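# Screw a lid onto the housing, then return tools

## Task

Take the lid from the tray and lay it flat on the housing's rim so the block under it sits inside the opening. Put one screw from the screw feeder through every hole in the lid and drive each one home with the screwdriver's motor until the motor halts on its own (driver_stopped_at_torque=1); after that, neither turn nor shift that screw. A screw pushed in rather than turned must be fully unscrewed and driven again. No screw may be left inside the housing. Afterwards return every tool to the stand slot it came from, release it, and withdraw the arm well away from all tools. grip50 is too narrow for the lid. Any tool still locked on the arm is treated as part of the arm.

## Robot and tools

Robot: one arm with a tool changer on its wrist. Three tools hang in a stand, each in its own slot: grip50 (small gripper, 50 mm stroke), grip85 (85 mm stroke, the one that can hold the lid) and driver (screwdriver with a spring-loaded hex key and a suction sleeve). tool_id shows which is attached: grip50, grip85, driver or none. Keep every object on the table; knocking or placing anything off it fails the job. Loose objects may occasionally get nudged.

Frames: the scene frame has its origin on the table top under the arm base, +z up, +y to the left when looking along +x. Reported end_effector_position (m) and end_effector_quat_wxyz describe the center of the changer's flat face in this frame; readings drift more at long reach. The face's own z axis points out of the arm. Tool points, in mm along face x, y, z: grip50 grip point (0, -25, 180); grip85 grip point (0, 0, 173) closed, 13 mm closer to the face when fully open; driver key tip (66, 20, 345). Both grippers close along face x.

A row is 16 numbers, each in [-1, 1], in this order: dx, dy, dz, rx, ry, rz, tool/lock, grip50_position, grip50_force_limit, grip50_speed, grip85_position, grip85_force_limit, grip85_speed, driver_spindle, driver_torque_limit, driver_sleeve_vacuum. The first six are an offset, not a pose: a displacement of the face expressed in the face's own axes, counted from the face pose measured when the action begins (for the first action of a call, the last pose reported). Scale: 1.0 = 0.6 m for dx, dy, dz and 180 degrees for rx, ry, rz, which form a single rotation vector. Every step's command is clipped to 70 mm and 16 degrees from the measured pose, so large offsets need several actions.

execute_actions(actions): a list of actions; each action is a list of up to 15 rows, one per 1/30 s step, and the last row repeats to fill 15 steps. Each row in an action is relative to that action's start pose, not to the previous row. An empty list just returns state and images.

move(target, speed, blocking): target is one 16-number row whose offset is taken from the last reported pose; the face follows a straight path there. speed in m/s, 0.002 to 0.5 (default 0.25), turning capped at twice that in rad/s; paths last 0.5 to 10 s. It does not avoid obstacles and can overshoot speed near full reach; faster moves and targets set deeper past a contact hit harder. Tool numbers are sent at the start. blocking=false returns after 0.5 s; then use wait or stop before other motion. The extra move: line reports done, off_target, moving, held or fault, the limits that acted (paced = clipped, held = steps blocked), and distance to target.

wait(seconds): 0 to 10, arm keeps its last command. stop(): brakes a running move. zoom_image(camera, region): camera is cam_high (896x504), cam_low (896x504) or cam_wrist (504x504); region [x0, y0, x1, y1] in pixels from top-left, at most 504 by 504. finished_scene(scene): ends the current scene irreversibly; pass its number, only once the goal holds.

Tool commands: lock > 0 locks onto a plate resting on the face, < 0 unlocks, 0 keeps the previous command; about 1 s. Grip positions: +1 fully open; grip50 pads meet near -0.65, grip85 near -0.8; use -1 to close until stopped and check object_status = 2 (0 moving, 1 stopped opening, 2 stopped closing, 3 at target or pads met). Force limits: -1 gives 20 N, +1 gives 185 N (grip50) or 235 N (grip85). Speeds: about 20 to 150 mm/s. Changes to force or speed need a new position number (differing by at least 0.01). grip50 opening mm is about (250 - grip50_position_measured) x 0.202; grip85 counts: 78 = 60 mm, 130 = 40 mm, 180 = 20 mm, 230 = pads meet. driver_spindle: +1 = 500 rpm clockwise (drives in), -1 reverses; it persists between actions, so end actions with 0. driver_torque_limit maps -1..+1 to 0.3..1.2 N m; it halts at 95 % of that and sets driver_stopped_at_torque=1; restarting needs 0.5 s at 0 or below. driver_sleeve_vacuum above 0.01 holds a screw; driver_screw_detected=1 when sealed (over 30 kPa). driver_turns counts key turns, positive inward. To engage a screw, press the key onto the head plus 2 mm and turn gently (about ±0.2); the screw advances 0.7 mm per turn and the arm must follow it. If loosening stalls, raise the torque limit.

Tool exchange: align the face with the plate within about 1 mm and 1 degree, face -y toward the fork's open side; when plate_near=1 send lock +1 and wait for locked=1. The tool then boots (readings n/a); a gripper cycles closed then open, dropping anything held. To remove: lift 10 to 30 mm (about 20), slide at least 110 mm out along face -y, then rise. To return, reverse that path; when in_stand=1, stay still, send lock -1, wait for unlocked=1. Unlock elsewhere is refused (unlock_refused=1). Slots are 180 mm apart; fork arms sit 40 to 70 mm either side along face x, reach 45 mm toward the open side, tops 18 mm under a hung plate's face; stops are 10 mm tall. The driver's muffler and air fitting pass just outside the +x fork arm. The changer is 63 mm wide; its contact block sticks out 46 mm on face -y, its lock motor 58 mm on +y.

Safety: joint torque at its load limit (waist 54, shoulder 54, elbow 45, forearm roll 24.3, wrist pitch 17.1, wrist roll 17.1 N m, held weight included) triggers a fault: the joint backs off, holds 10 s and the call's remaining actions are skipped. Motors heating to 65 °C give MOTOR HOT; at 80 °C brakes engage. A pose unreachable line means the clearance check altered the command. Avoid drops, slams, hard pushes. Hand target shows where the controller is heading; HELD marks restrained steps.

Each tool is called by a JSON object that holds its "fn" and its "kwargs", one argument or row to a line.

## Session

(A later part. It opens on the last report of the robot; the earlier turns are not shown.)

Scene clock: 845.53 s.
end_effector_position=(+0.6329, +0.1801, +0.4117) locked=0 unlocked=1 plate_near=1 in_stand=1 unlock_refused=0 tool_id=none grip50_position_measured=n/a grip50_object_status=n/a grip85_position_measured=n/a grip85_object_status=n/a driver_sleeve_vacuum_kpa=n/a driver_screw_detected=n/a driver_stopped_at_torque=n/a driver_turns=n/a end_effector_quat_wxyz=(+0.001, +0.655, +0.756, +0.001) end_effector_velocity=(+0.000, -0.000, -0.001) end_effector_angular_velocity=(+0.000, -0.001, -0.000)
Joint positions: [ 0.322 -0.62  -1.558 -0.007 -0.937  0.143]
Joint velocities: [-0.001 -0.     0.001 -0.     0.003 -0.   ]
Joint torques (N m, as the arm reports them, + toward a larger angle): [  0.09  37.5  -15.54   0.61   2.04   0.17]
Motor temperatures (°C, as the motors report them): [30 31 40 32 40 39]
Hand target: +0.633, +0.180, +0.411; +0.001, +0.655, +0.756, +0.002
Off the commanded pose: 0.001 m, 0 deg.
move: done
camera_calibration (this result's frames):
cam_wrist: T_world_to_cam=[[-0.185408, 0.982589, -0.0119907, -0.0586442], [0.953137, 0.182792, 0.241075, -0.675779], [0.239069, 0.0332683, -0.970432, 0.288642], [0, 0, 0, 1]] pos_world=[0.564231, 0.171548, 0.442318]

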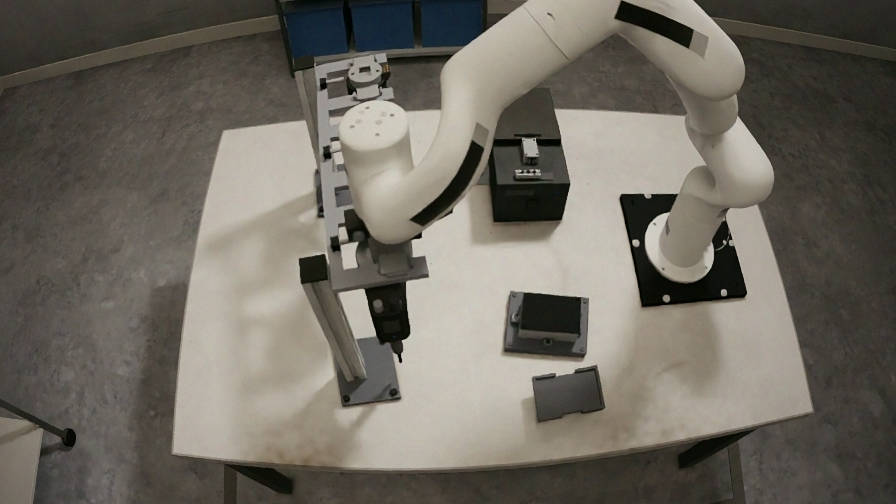

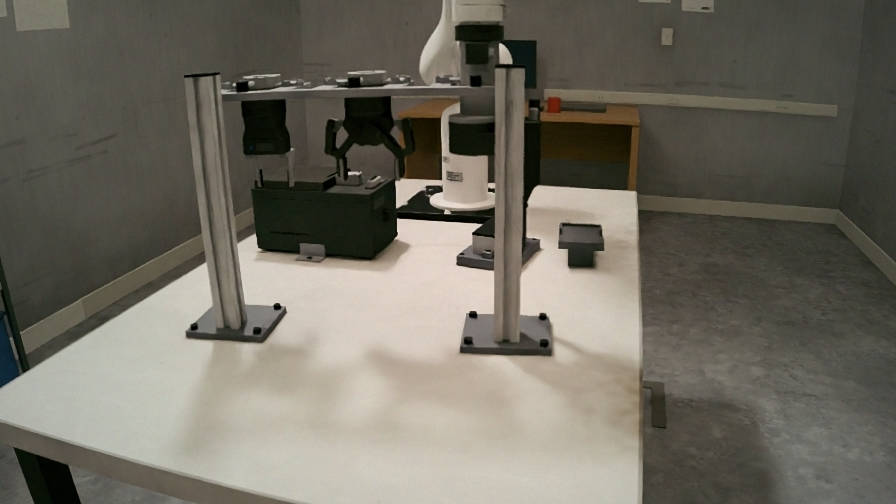

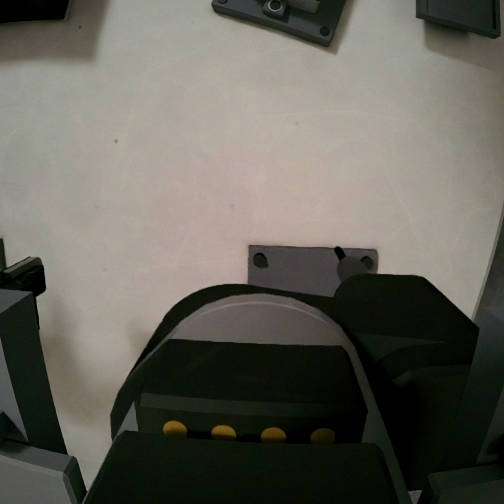

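plate_near=1. Lock.

{"fn": "execute_actions", "kwargs": {
  "actions": [
    [[0,0,0,0,0,0,1,0,0,0,0,0,0,0,-0.5,0]],
    [[0,0,0,0,0,0,1,0,0,0,0,0,0,0,-0.5,0]],
    [[0,0,0,0,0,0,1,0,0,0,0,0,0,0,-0.5,0]]
  ]
}}

Scene clock: 850.70 s.
end_effector_position=(+0.6330, +0.1803, +0.4118) locked=1 unlocked=0 plate_near=1 in_stand=1 unlock_refused=0 tool_id=driver grip50_position_measured=n/a grip50_object_status=n/a grip85_position_measured=n/a grip85_object_status=n/a driver_sleeve_vacuum_kpa=n/a driver_screw_detected=n/a driver_stopped_at_torque=n/a driver_turns=n/a end_effector_quat_wxyz=(+0.001, +0.654, +0.757, +0.002) end_effector_velocity=(+0.000, -0.000, +0.000) end_effector_angular_velocity=(+0.002, -0.001, -0.002)
Joint positions: [ 0.322 -0.619 -1.558 -0.007 -0.936  0.141]
Joint velocities: [-0.001 -0.    -0.001  0.002  0.001  0.   ]
Joint torques (N m, as the arm reports them, + toward a larger angle): [ -1.02  42.23 -20.36  -0.02   4.42   1.11]
Motor temperatures (°C, as the motors report them): [30 31 40 32 40 39]
Hand target: +0.633, +0.180, +0.412; +0.001, +0.654, +0.756, +0.002
Off the commanded pose: 0.000 m, 0 deg.
Step readings (end_effector_position; steps 1 to 15: 1st action; 16 to 30: 2nd action; 31 to 45: 3rd action):
0: (+0.6329, +0.1802, +0.4112)
1: (+0.6329, +0.1802, +0.4112)
2: (+0.6329, +0.1802, +0.4113)
4: (+0.6329, +0.1802, +0.4113)
8: (+0.6329, +0.1802, +0.4114)
15: (+0.6329, +0.1802, +0.4114)
16: (+0.6329, +0.1802, +0.4114)
17: (+0.6329, +0.1802, +0.4114)
19: (+0.6329, +0.1802, +0.4114)
23: (+0.6328, +0.1803, +0.4113)
30: (+0.6330, +0.1803, +0.4118)
31: (+0.6330, +0.1803, +0.4118)
32: (+0.6330, +0.1803, +0.4118)
34: (+0.6330, +0.1803, +0.4119)
38: (+0.6330, +0.1803, +0.4118)
45: end_effector_position above
camera_calibration (this result's frames):
cam_wrist: T_world_to_cam=[[-0.187033, 0.982283, -0.0117637, -0.0577945], [0.952592, 0.184279, 0.242093, -0.676311], [0.239972, 0.0340733, -0.970182, 0.28789], [0, 0, 0, 1]] pos_world=[0.564354, 0.171591, 0.442356]

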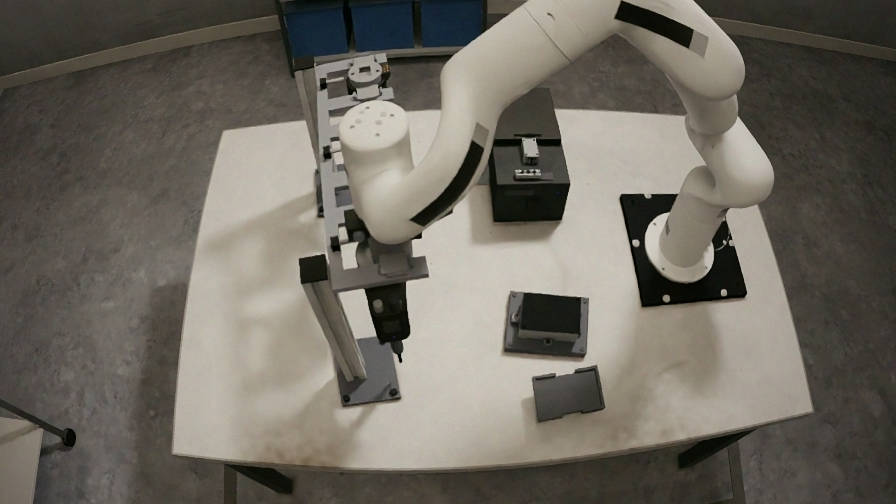

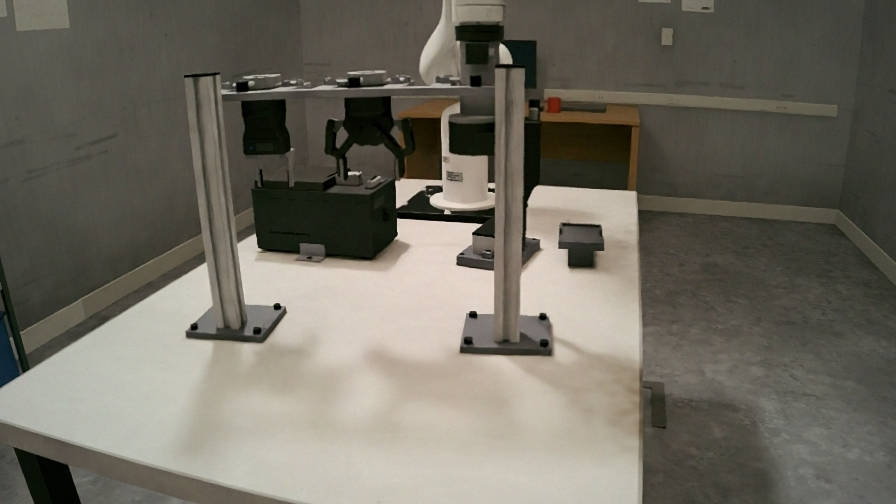

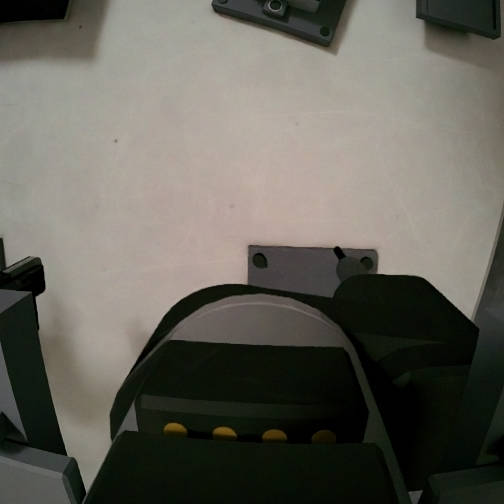

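{"fn": "move", "kwargs": {
  "target": [0,0,-0.033,0,0,0,0,0,0,0,0,0,0,0,-0.5,0],
  "speed": 0.04
}}

{"fn": "move", "kwargs": {
  "target": [0,-0.22,0,0,0,0,0,0,0,0,0,0,0,0,-0.5,0],
  "speed": 0.1
}}

Scene clock: 857.27 s.
end_effector_position=(+0.6329, +0.1803, +0.4314) locked=1 unlocked=0 plate_near=1 in_stand=0 unlock_refused=0 tool_id=driver grip50_position_measured=n/a grip50_object_status=n/a grip85_position_measured=n/a grip85_object_status=n/a driver_sleeve_vacuum_kpa=0 driver_screw_detected=0 driver_stopped_at_torque=0 driver_turns=0.00 end_effector_quat_wxyz=(+0.001, +0.654, +0.757, +0.002) end_effector_velocity=(-0.001, -0.000, -0.000) end_effector_angular_velocity=(-0.001, +0.004, -0.000)
Joint positions: [ 0.322 -0.605 -1.581 -0.007 -0.974  0.141]
Joint velocities: [-0.     0.     0.     0.001 -0.004 -0.   ]
Joint torques (N m, as the arm reports them, + toward a larger angle): [ -2.36  70.56 -26.9    0.94   0.55  -0.31]
Motor temperatures (°C, as the motors report them): [30 31 40 32 40 39]
Hand target: +0.633, +0.180, +0.432; +0.001, +0.654, +0.757, +0.002
Off the commanded pose: 0.000 m, 0 deg.
move: done
camera_calibration (this result's frames):
cam_wrist: T_world_to_cam=[[-0.187073, 0.982275, -0.011765, -0.0575641], [0.952662, 0.184329, 0.241781, -0.680847], [0.239664, 0.0340227, -0.97026, 0.307117], [0, 0, 0, 1]] pos_world=[0.564244, 0.171595, 0.461921]

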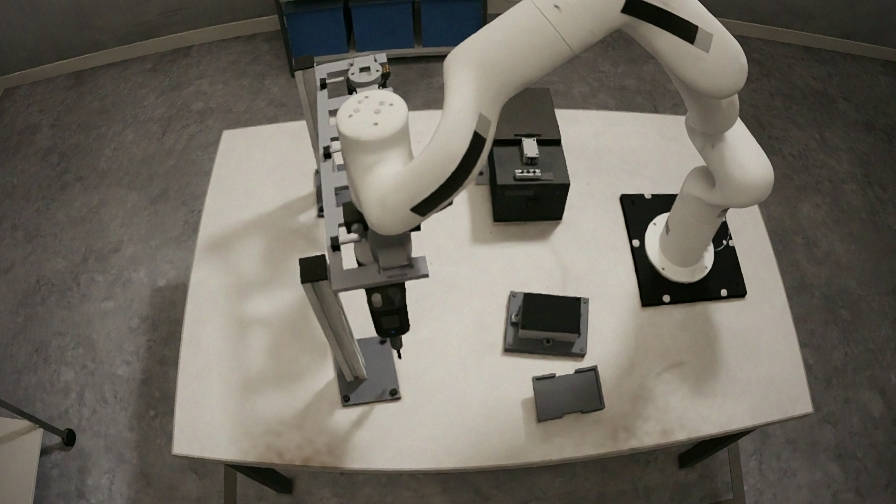

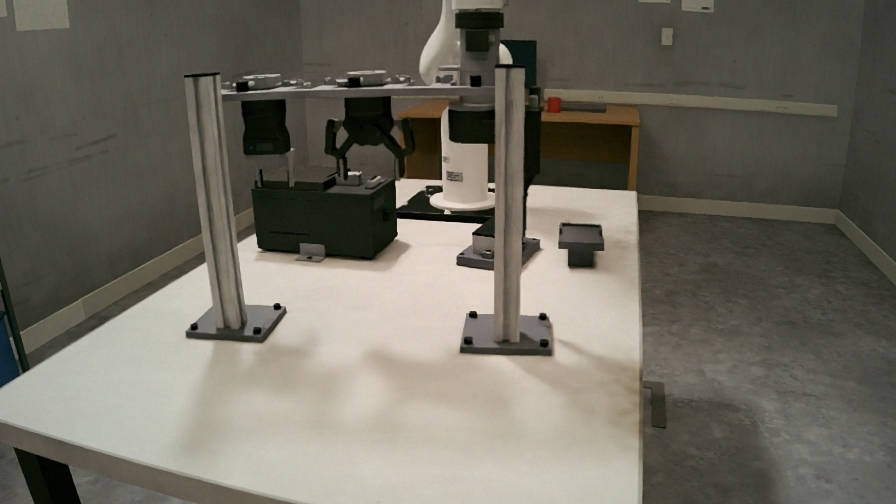

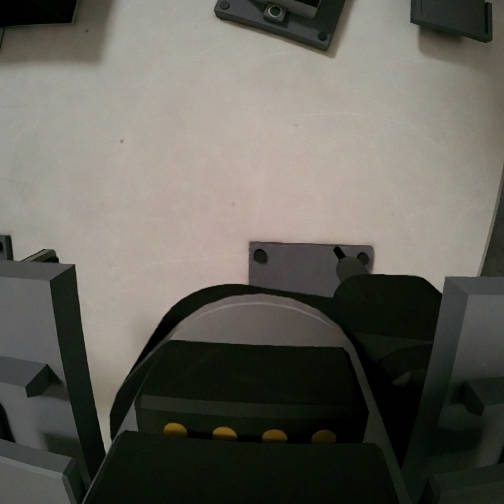

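Scene clock: 858.97 s.
end_effector_position=(+0.5025, +0.1615, +0.4309) locked=1 unlocked=0 plate_near=1 in_stand=0 unlock_refused=0 tool_id=driver grip50_position_measured=n/a grip50_object_status=n/a grip85_position_measured=n/a grip85_object_status=n/a driver_sleeve_vacuum_kpa=0 driver_screw_detected=0 driver_stopped_at_torque=0 driver_turns=0.00 end_effector_quat_wxyz=(+0.001, +0.654, +0.756, +0.002) end_effector_velocity=(-0.002, -0.000, -0.000) end_effector_angular_velocity=(-0.000, +0.000, +0.001)
Joint positions: [ 0.357 -0.284 -1.134 -0.008 -0.848  0.177]
Joint velocities: [ 0.001  0.003  0.005 -0.     0.002  0.   ]
Joint torques (N m, as the arm reports them, + toward a larger angle): [ -2.07  51.17 -25.46   0.29   0.6   -0.41]
Motor temperatures (°C, as the motors report them): [30 31 40 32 40 39]
Hand target: +0.502, +0.161, +0.431; +0.001, +0.654, +0.757, +0.002
Off the commanded pose: 0.000 m, 0 deg.
move: done
camera_calibration (this result's frames):
cam_wrist: T_world_to_cam=[[-0.186841, 0.98232, -0.0117794, -0.0635412], [0.952597, 0.184092, 0.242218, -0.553153], [0.240104, 0.0340352, -0.97015, 0.338278], [0, 0, 0, 1]] pos_world=[0.433837, 0.152735, 0.461416]

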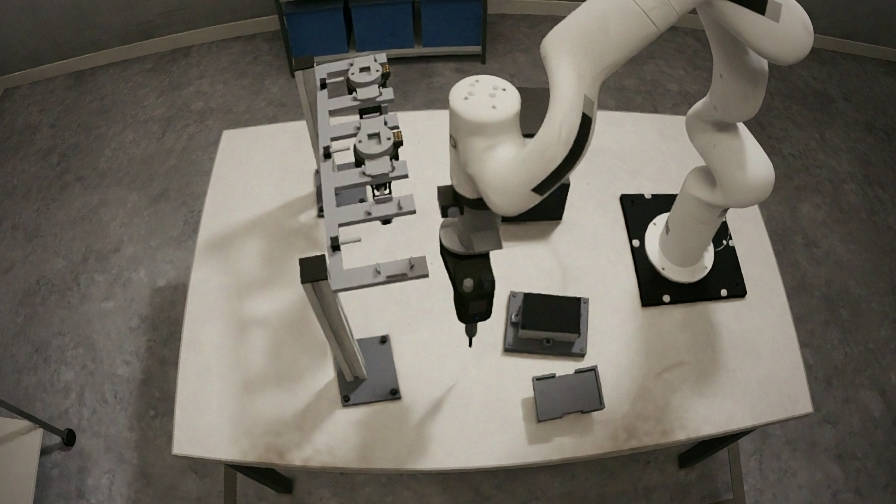

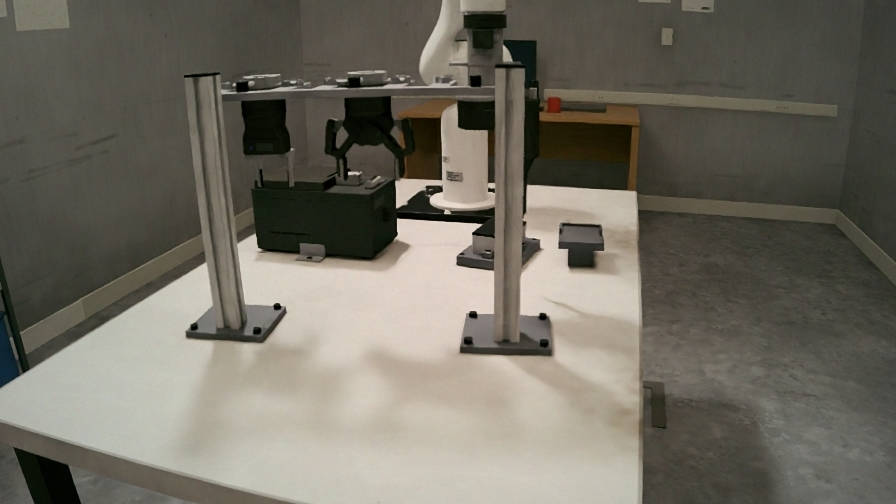

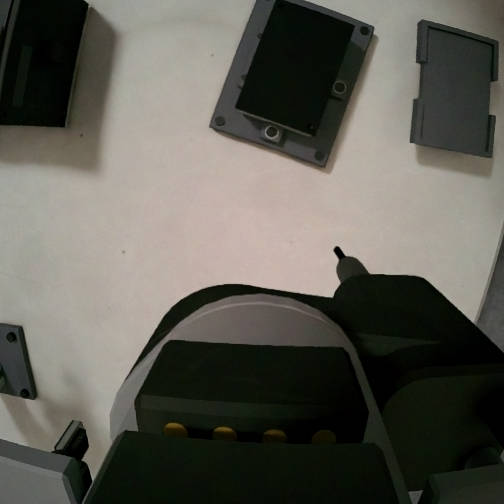

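{"fn": "move", "kwargs": {
  "target": [-0.1,-0.1,-0.2,0,0,0,0,0,0,0,0,0,0,0,-0.5,0],
  "speed": 0.25
}}

{"fn": "move", "kwargs": {
  "target": [-0.417,-0.216,0,0,0,0,0,0,0,0,0,0,0,0,-0.5,0],
  "speed": 0.25
}}

Scene clock: 885.67 s.
end_effector_position=(+0.4513, +0.0937, +0.5502) locked=1 unlocked=0 plate_near=1 in_stand=0 unlock_refused=0 tool_id=driver grip50_position_measured=n/a grip50_object_status=n/a grip85_position_measured=n/a grip85_object_status=n/a driver_sleeve_vacuum_kpa=0 driver_screw_detected=0 driver_stopped_at_torque=0 driver_turns=0.00 end_effector_quat_wxyz=(+0.001, +0.654, +0.757, +0.002) end_effector_velocity=(-0.000, -0.001, +0.002) end_effector_angular_velocity=(-0.000, -0.002, +0.001)
Joint positions: [ 0.253 -0.037 -1.127 -0.006 -1.087  0.071]
Joint velocities: [-0.001  0.003 -0.002 -0.001 -0.002 -0.002]
Joint torques (N m, as the arm reports them, + toward a larger angle): [ -1.04  36.72 -27.11   0.81   0.44  -0.22]
Motor temperatures (°C, as the motors report them): [30 32 41 32 40 39]
Hand target: +0.451, +0.094, +0.551; +0.001, +0.654, +0.757, +0.002
Off the commanded pose: 0.001 m, 0 deg.
move: done
camera_calibration (this result's frames):
cam_wrist: T_world_to_cam=[[-0.187278, 0.982238, -0.0116756, -0.00501292], [0.952638, 0.184507, 0.241738, -0.520568], [0.239599, 0.0341496, -0.970271, 0.468867], [0, 0, 0, 1]] pos_world=[0.382635, 0.084961, 0.580711]

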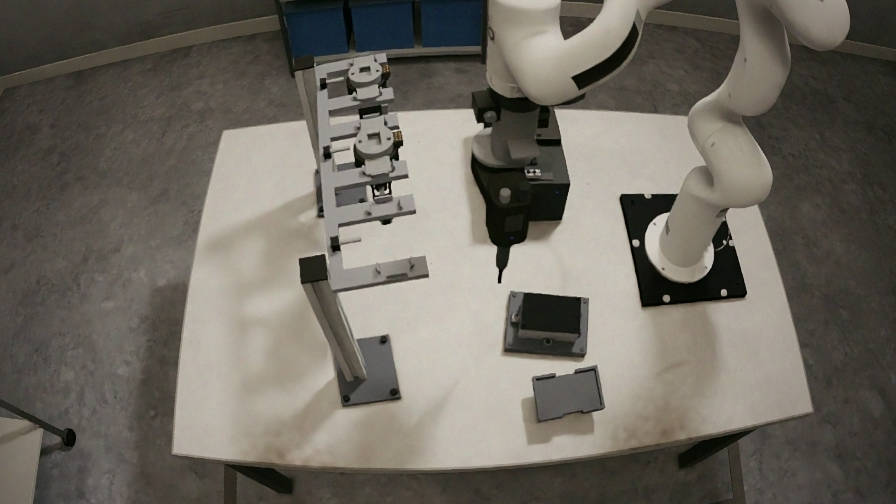

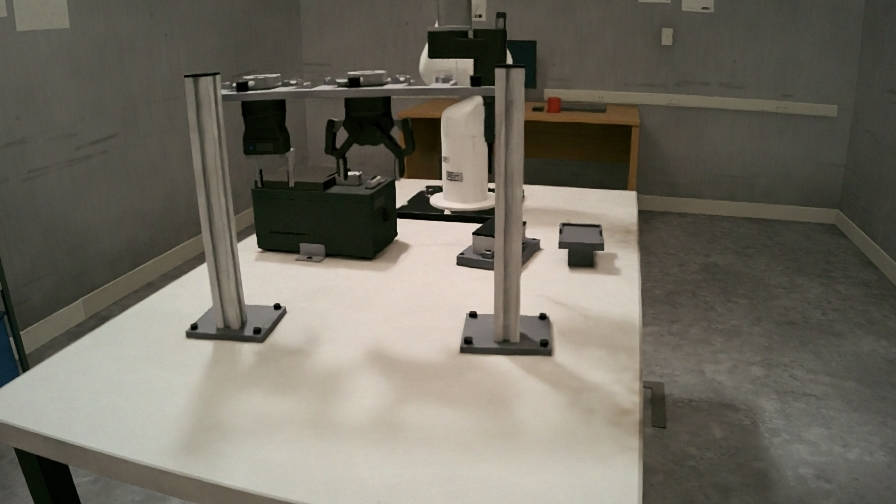

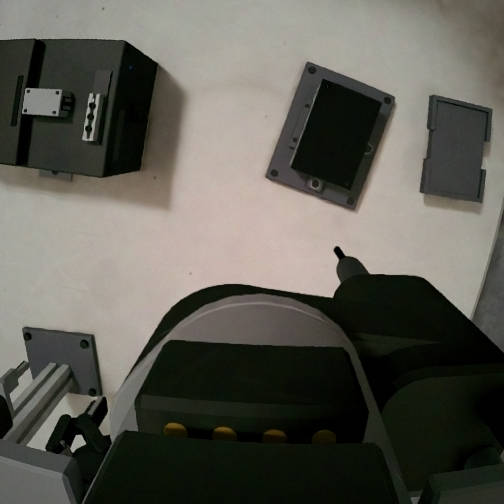

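Scene clock: 887.30 s.
end_effector_position=(+0.3591, -0.1723, +0.5500) locked=1 unlocked=0 plate_near=1 in_stand=0 unlock_refused=0 tool_id=driver grip50_position_measured=n/a grip50_object_status=n/a grip85_position_measured=n/a grip85_object_status=n/a driver_sleeve_vacuum_kpa=0 driver_screw_detected=0 driver_stopped_at_torque=0 driver_turns=0.00 end_effector_quat_wxyz=(+0.002, +0.654, +0.757, +0.002) end_effector_velocity=(-0.000, -0.001, +0.000) end_effector_angular_velocity=(+0.000, -0.001, -0.000)
Joint positions: [-0.399  0.132 -0.968 -0.004 -1.094 -0.582]
Joint velocities: [-0.004 -0.001 -0.001  0.001  0.    -0.004]
Joint torques (N m, as the arm reports them, + toward a larger angle): [ -2.    25.16 -26.41   1.36  -0.07  -0.27]
Motor temperatures (°C, as the motors report them): [30 32 41 32 40 39]
Hand target: +0.359, -0.173, +0.550; +0.002, +0.654, +0.757, +0.002
Off the commanded pose: 0.001 m, 0 deg.
move: done
camera_calibration (this result's frames):
cam_wrist: T_world_to_cam=[[-0.187555, 0.982172, -0.0126903, 0.239628], [0.952388, 0.184999, 0.242349, -0.383779], [0.240377, 0.0333679, -0.970106, 0.499364], [0, 0, 0, 1]] pos_world=[0.290414, -0.18102, 0.580486]

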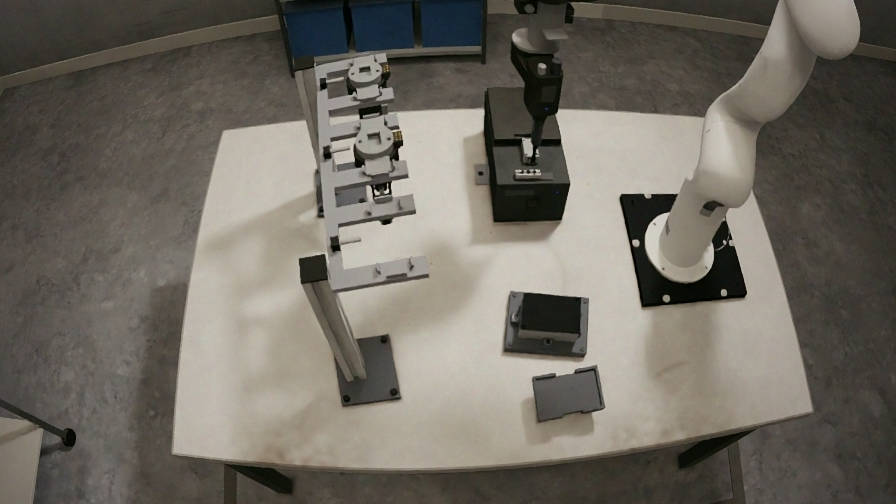

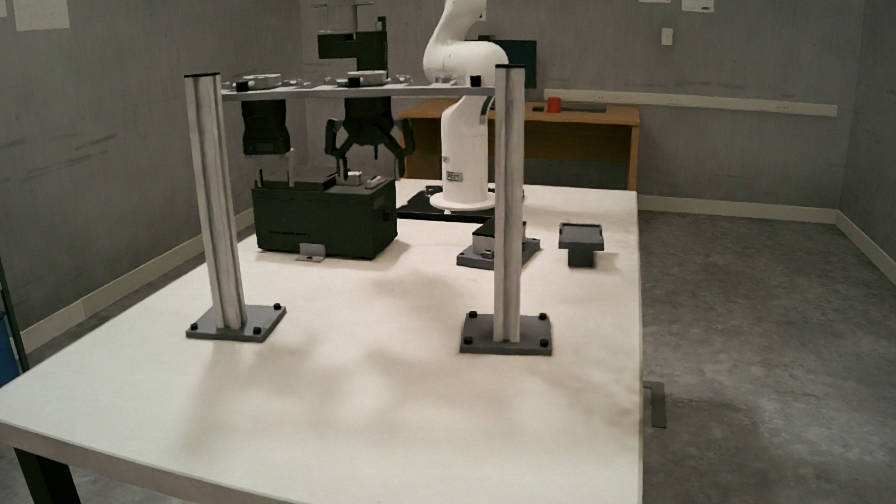

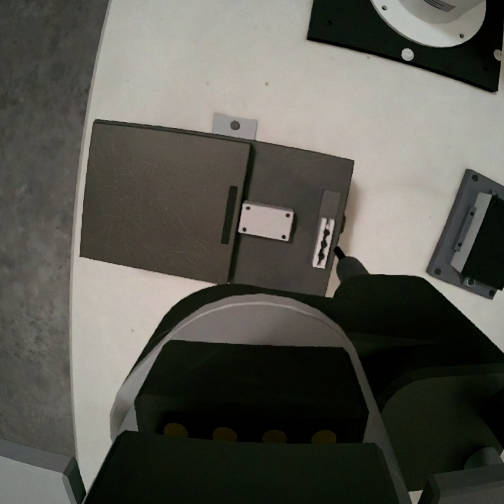

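{"fn": "zoom_image", "kwargs": {
  "camera": "cam_wrist",
  "region": [280,180,380,280]
}}

Region (280, 180, 380, 280) of cam_wrist's 504x504 image, scaled by 5.040, with more detail than that image has.

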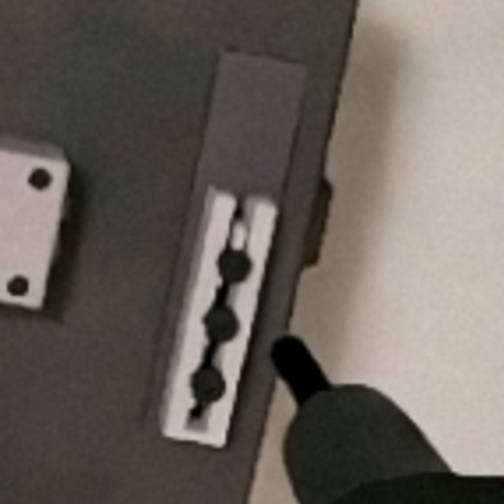

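{"fn": "move", "kwargs": {
  "target": [-0.0088,-0.0157,0.03,0,0,0,0,0,0,0,0,0,0,0,-0.5,0],
  "speed": 0.05
}}

{"fn": "zoom_image", "kwargs": {
  "camera": "cam_wrist",
  "region": [290,200,370,280]
}}

{"fn": "zoom_image", "kwargs": {
  "camera": "cam_low",
  "region": [320,130,420,200]
}}

Scene clock: 919.03 s.
end_effector_position=(+0.3506, -0.1789, +0.5321) locked=1 unlocked=0 plate_near=1 in_stand=0 unlock_refused=0 tool_id=driver grip50_position_measured=n/a grip50_object_status=n/a grip85_position_measured=n/a grip85_object_status=n/a driver_sleeve_vacuum_kpa=0 driver_screw_detected=0 driver_stopped_at_torque=0 driver_turns=0.00 end_effector_quat_wxyz=(+0.002, +0.654, +0.757, +0.002) end_effector_velocity=(-0.000, -0.000, -0.000) end_effector_angular_velocity=(-0.001, -0.001, +0.001)
Joint positions: [-0.423  0.138 -0.923 -0.004 -1.054 -0.607]
Joint velocities: [-0.001  0.     0.001  0.     0.002 -0.002]
Joint torques (N m, as the arm reports them, + toward a larger angle): [ -1.99  26.03 -26.47   0.83  -0.24  -0.33]
Motor temperatures (°C, as the motors report them): [30 31 41 32 40 39]
Hand target: +0.351, -0.179, +0.532; +0.002, +0.654, +0.757, +0.002
Off the commanded pose: 0.000 m, 0 deg.
move: done
camera_calibration (this result's frames):
cam_wrist: T_world_to_cam=[[-0.187489, 0.982182, -0.0128868, 0.244372], [0.952351, 0.184976, 0.24251, -0.370267], [0.240573, 0.0331952, -0.970063, 0.484124], [0, 0, 0, 1]] pos_world=[0.281974, -0.187598, 0.562574]

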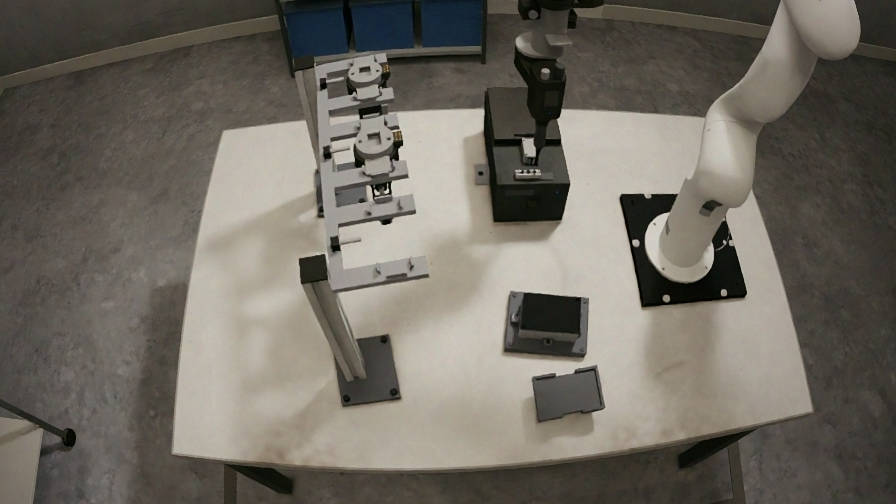

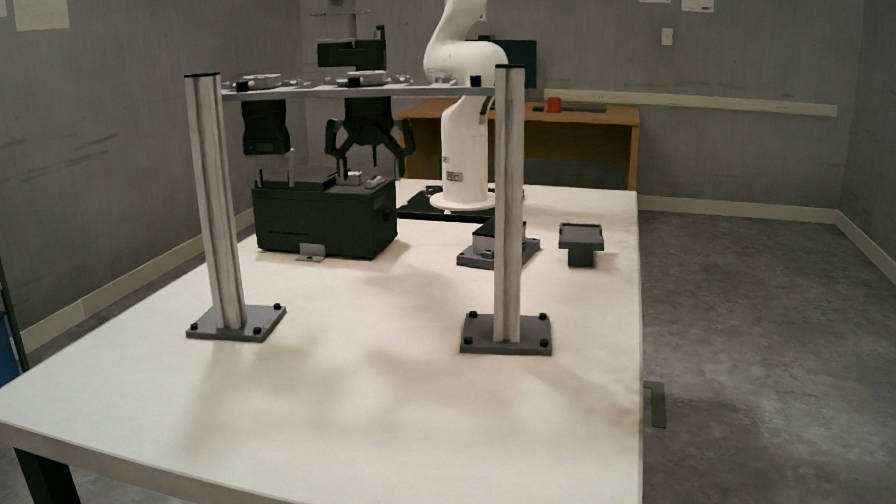

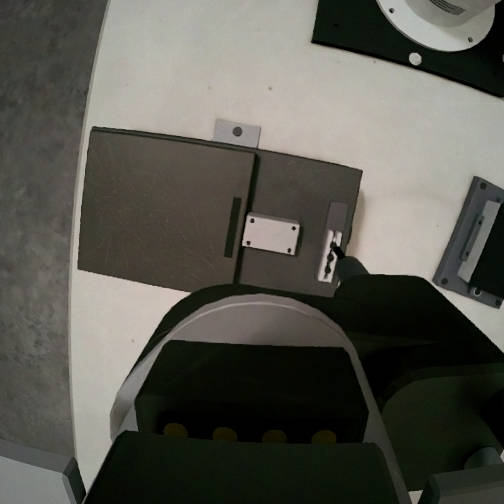

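Region (290, 200, 370, 280) of cam_wrist's 504x504 image, scaled by 6.300, with more detail than that image has.

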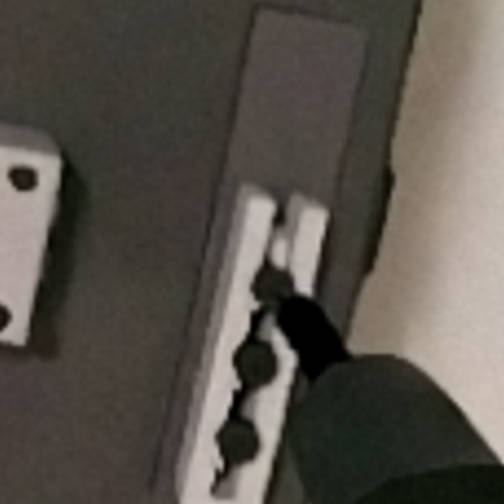

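Region (320, 130, 420, 200) of cam_low's 896x504 image, scaled by 5.040, with more detail than that image has; it fills the top 353 rows of this view, and the rest is white.

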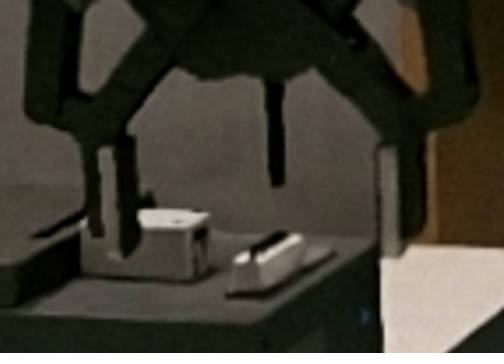

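{"fn": "move", "kwargs": {
  "target": [0,0,0.017,0,0,0,0,0,0,0,0,0,0,0,-0.5,1],
  "speed": 0.03
}}

{"fn": "zoom_image", "kwargs": {
  "camera": "cam_wrist",
  "region": [290,200,370,280]
}}

{"fn": "zoom_image", "kwargs": {
  "camera": "cam_low",
  "region": [320,130,420,200]
}}

Scene clock: 935.83 s.
end_effector_position=(+0.3507, -0.1789, +0.5220) locked=1 unlocked=0 plate_near=1 in_stand=0 unlock_refused=0 tool_id=driver grip50_position_measured=n/a grip50_object_status=n/a grip85_position_measured=n/a grip85_object_status=n/a driver_sleeve_vacuum_kpa=14 driver_screw_detected=0 driver_stopped_at_torque=0 driver_turns=0.00 end_effector_quat_wxyz=(+0.002, +0.654, +0.757, +0.002) end_effector_velocity=(-0.000, +0.000, -0.000) end_effector_angular_velocity=(-0.000, -0.001, -0.000)
Joint positions: [-0.423  0.133 -0.905 -0.004 -1.031 -0.607]
Joint velocities: [-0.     0.     0.001  0.001  0.001 -0.   ]
Joint torques (N m, as the arm reports them, + toward a larger angle): [ -1.07  25.53 -25.47   0.94  -0.03  -0.2 ]
Motor temperatures (°C, as the motors report them): [30 31 42 32 40 39]
Hand target: +0.351, -0.179, +0.522; +0.002, +0.654, +0.757, +0.002
Off the commanded pose: 0.000 m, 0 deg.
move: done
camera_calibration (this result's frames):
cam_wrist: T_world_to_cam=[[-0.187454, 0.982189, -0.0129038, 0.24426], [0.952359, 0.184947, 0.242501, -0.367853], [0.240568, 0.0331688, -0.970065, 0.474299], [0, 0, 0, 1]] pos_world=[0.282015, -0.187608, 0.552457]

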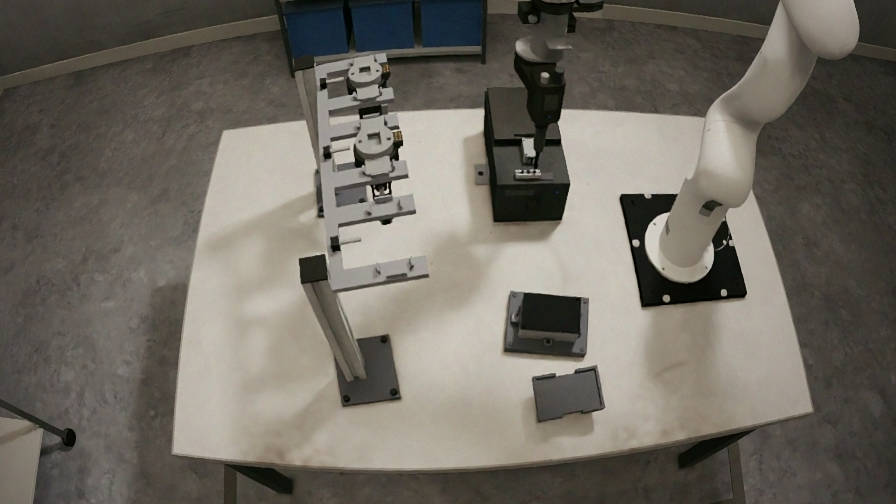

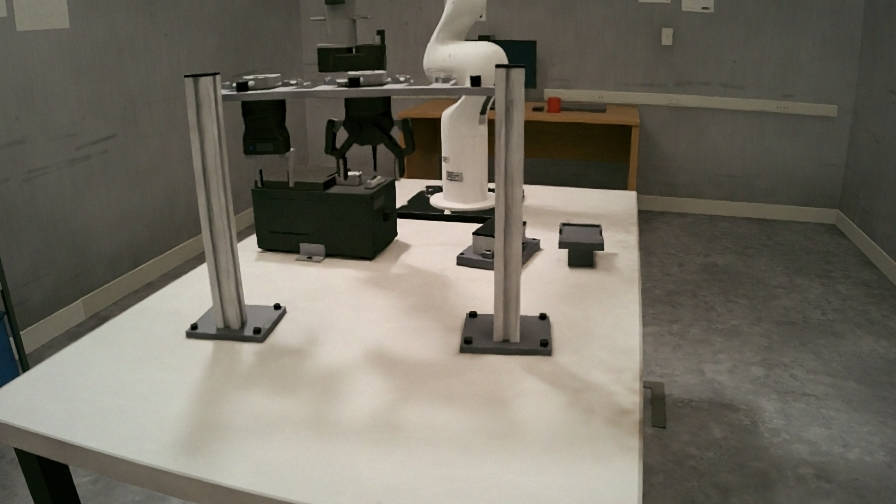

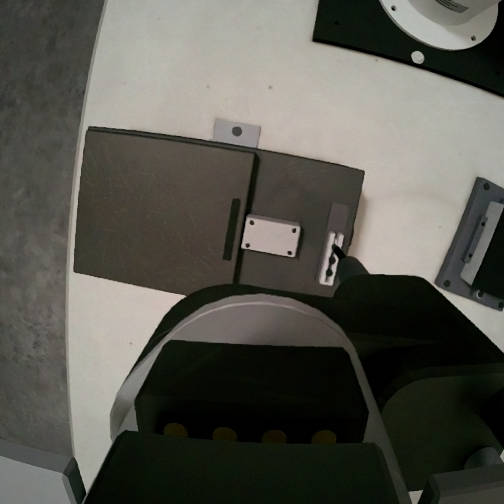

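Region (290, 200, 370, 280) of cam_wrist's 504x504 image, scaled by 6.300, with more detail than that image has.

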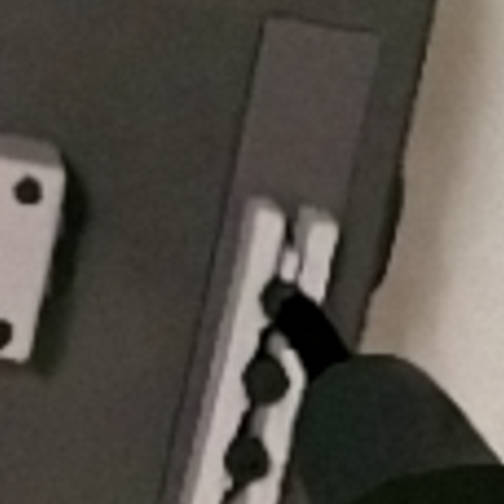

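Region (320, 130, 420, 200) of cam_low's 896x504 image, scaled by 5.040, with more detail than that image has; it fills the top 353 rows of this view, and the rest is white.

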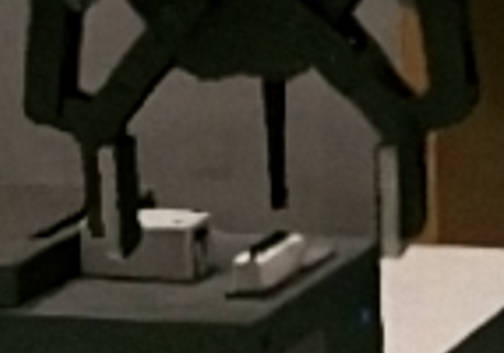

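{"fn": "move", "kwargs": {
  "target": [0,0,0.013,0,0,0,0,0,0,0,0,0,0,0.1,-0.5,1],
  "speed": 0.02
}}

{"fn": "zoom_image", "kwargs": {
  "camera": "cam_wrist",
  "region": [290,200,370,280]
}}

Scene clock: 945.53 s.
end_effector_position=(+0.3507, -0.1789, +0.5142) locked=1 unlocked=0 plate_near=1 in_stand=0 unlock_refused=0 tool_id=driver grip50_position_measured=n/a grip50_object_status=n/a grip85_position_measured=n/a grip85_object_status=n/a driver_sleeve_vacuum_kpa=14 driver_screw_detected=0 driver_stopped_at_torque=0 driver_turns=0.60 end_effector_quat_wxyz=(+0.002, +0.654, +0.757, +0.002) end_effector_velocity=(-0.000, -0.000, +0.000) end_effector_angular_velocity=(-0.000, -0.001, -0.000)
Joint positions: [-0.423  0.128 -0.891 -0.004 -1.013 -0.607]
Joint velocities: [-0.     0.     0.    -0.     0.001 -0.   ]
Joint torques (N m, as the arm reports them, + toward a larger angle): [ -1.67  25.6  -26.13   0.93  -0.17  -0.25]
Motor temperatures (°C, as the motors report them): [30 31 42 32 40 39]
Hand target: +0.351, -0.179, +0.514; +0.002, +0.654, +0.757, +0.002
Off the commanded pose: 0.000 m, 0 deg.
move: done
camera_calibration (this result's frames):
cam_wrist: T_world_to_cam=[[-0.187428, 0.982193, -0.0129136, 0.244172], [0.952367, 0.184925, 0.242488, -0.366004], [0.240558, 0.0331507, -0.970068, 0.466787], [0, 0, 0, 1]] pos_world=[0.282045, -0.187615, 0.54472]

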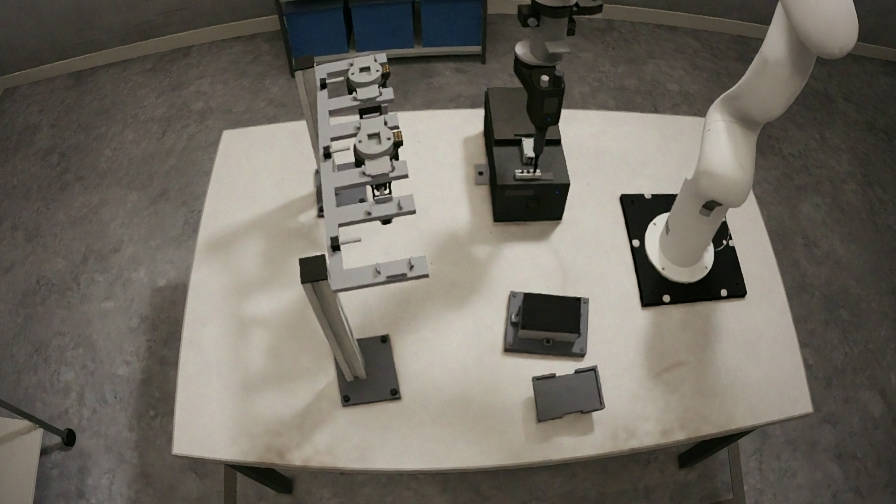

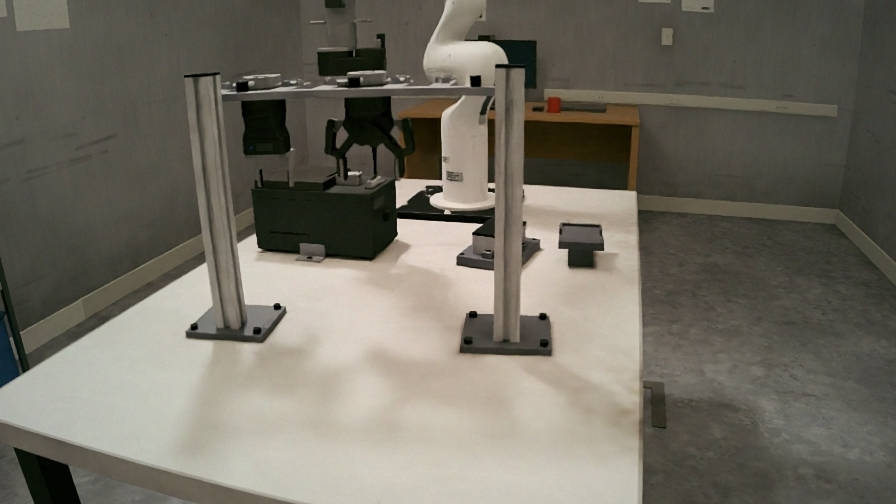

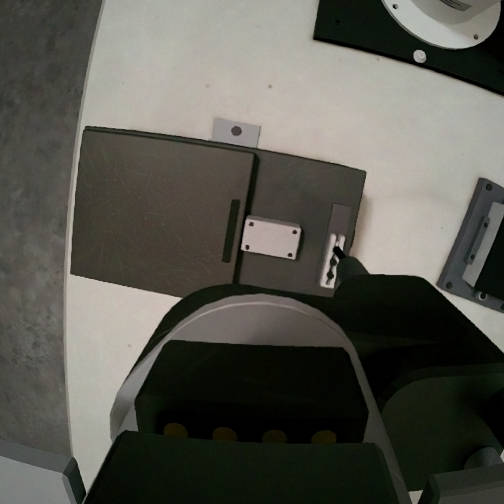

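Region (290, 200, 370, 280) of cam_wrist's 504x504 image, scaled by 6.300, with more detail than that image has.

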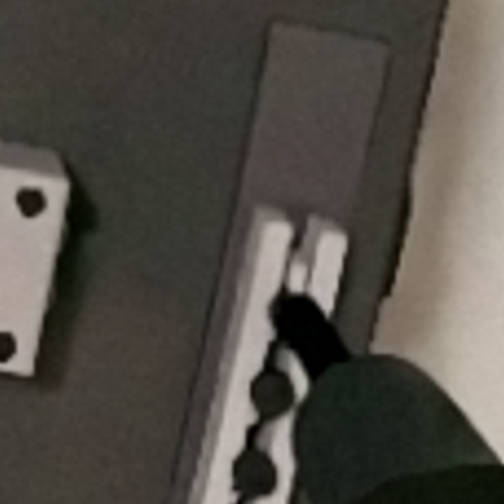

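{"fn": "move", "kwargs": {
  "target": [0,0,0.007,0,0,0,0,0,0,0,0,0,0,0.1,-0.5,1],
  "speed": 0.005
}}

Scene clock: 951.43 s.
end_effector_position=(+0.3507, -0.1789, +0.5101) locked=1 unlocked=0 plate_near=1 in_stand=0 unlock_refused=0 tool_id=driver grip50_position_measured=n/a grip50_object_status=n/a grip85_position_measured=n/a grip85_object_status=n/a driver_sleeve_vacuum_kpa=14 driver_screw_detected=0 driver_stopped_at_torque=0 driver_turns=5.52 end_effector_quat_wxyz=(+0.002, +0.654, +0.757, +0.002) end_effector_velocity=(+0.000, -0.000, -0.000) end_effector_angular_velocity=(-0.001, -0.002, -0.000)
Joint positions: [-0.423  0.126 -0.884 -0.004 -1.003 -0.607]
Joint velocities: [-0.    -0.     0.     0.     0.002 -0.   ]
Joint torques (N m, as the arm reports them, + toward a larger angle): [ -1.04  22.34 -24.81   0.79  -0.12  -0.16]
Motor temperatures (°C, as the motors report them): [30 31 42 32 40 39]
Hand target: +0.351, -0.179, +0.510; +0.002, +0.654, +0.757, +0.002
Off the commanded pose: 0.000 m, 0 deg.
move: done
camera_calibration (this result's frames):
cam_wrist: T_world_to_cam=[[-0.187407, 0.982197, -0.0129516, 0.244143], [0.952356, 0.184912, 0.242538, -0.365048], [0.240615, 0.0331189, -0.970055, 0.462743], [0, 0, 0, 1]] pos_world=[0.282067, -0.18762, 0.540587]

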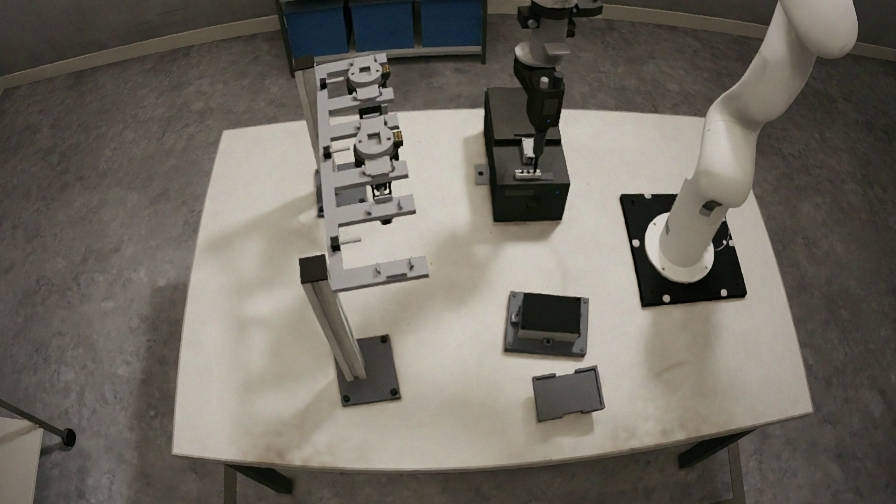

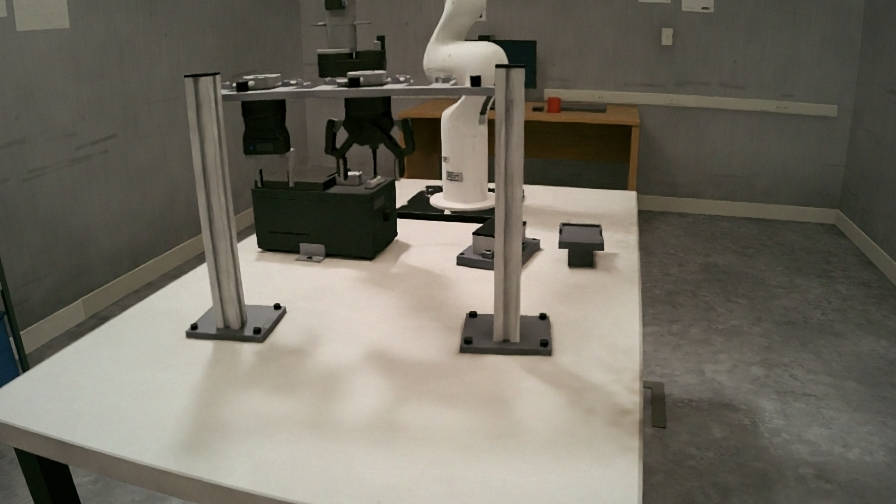

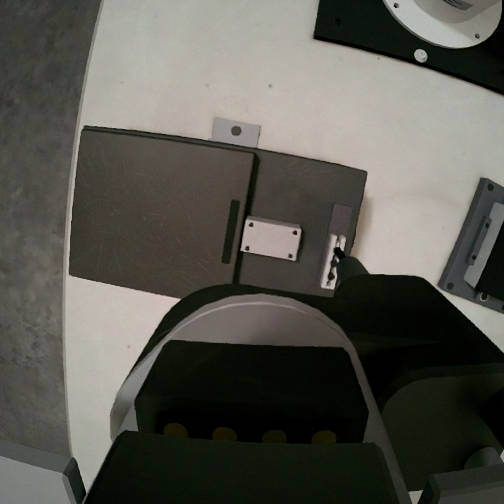

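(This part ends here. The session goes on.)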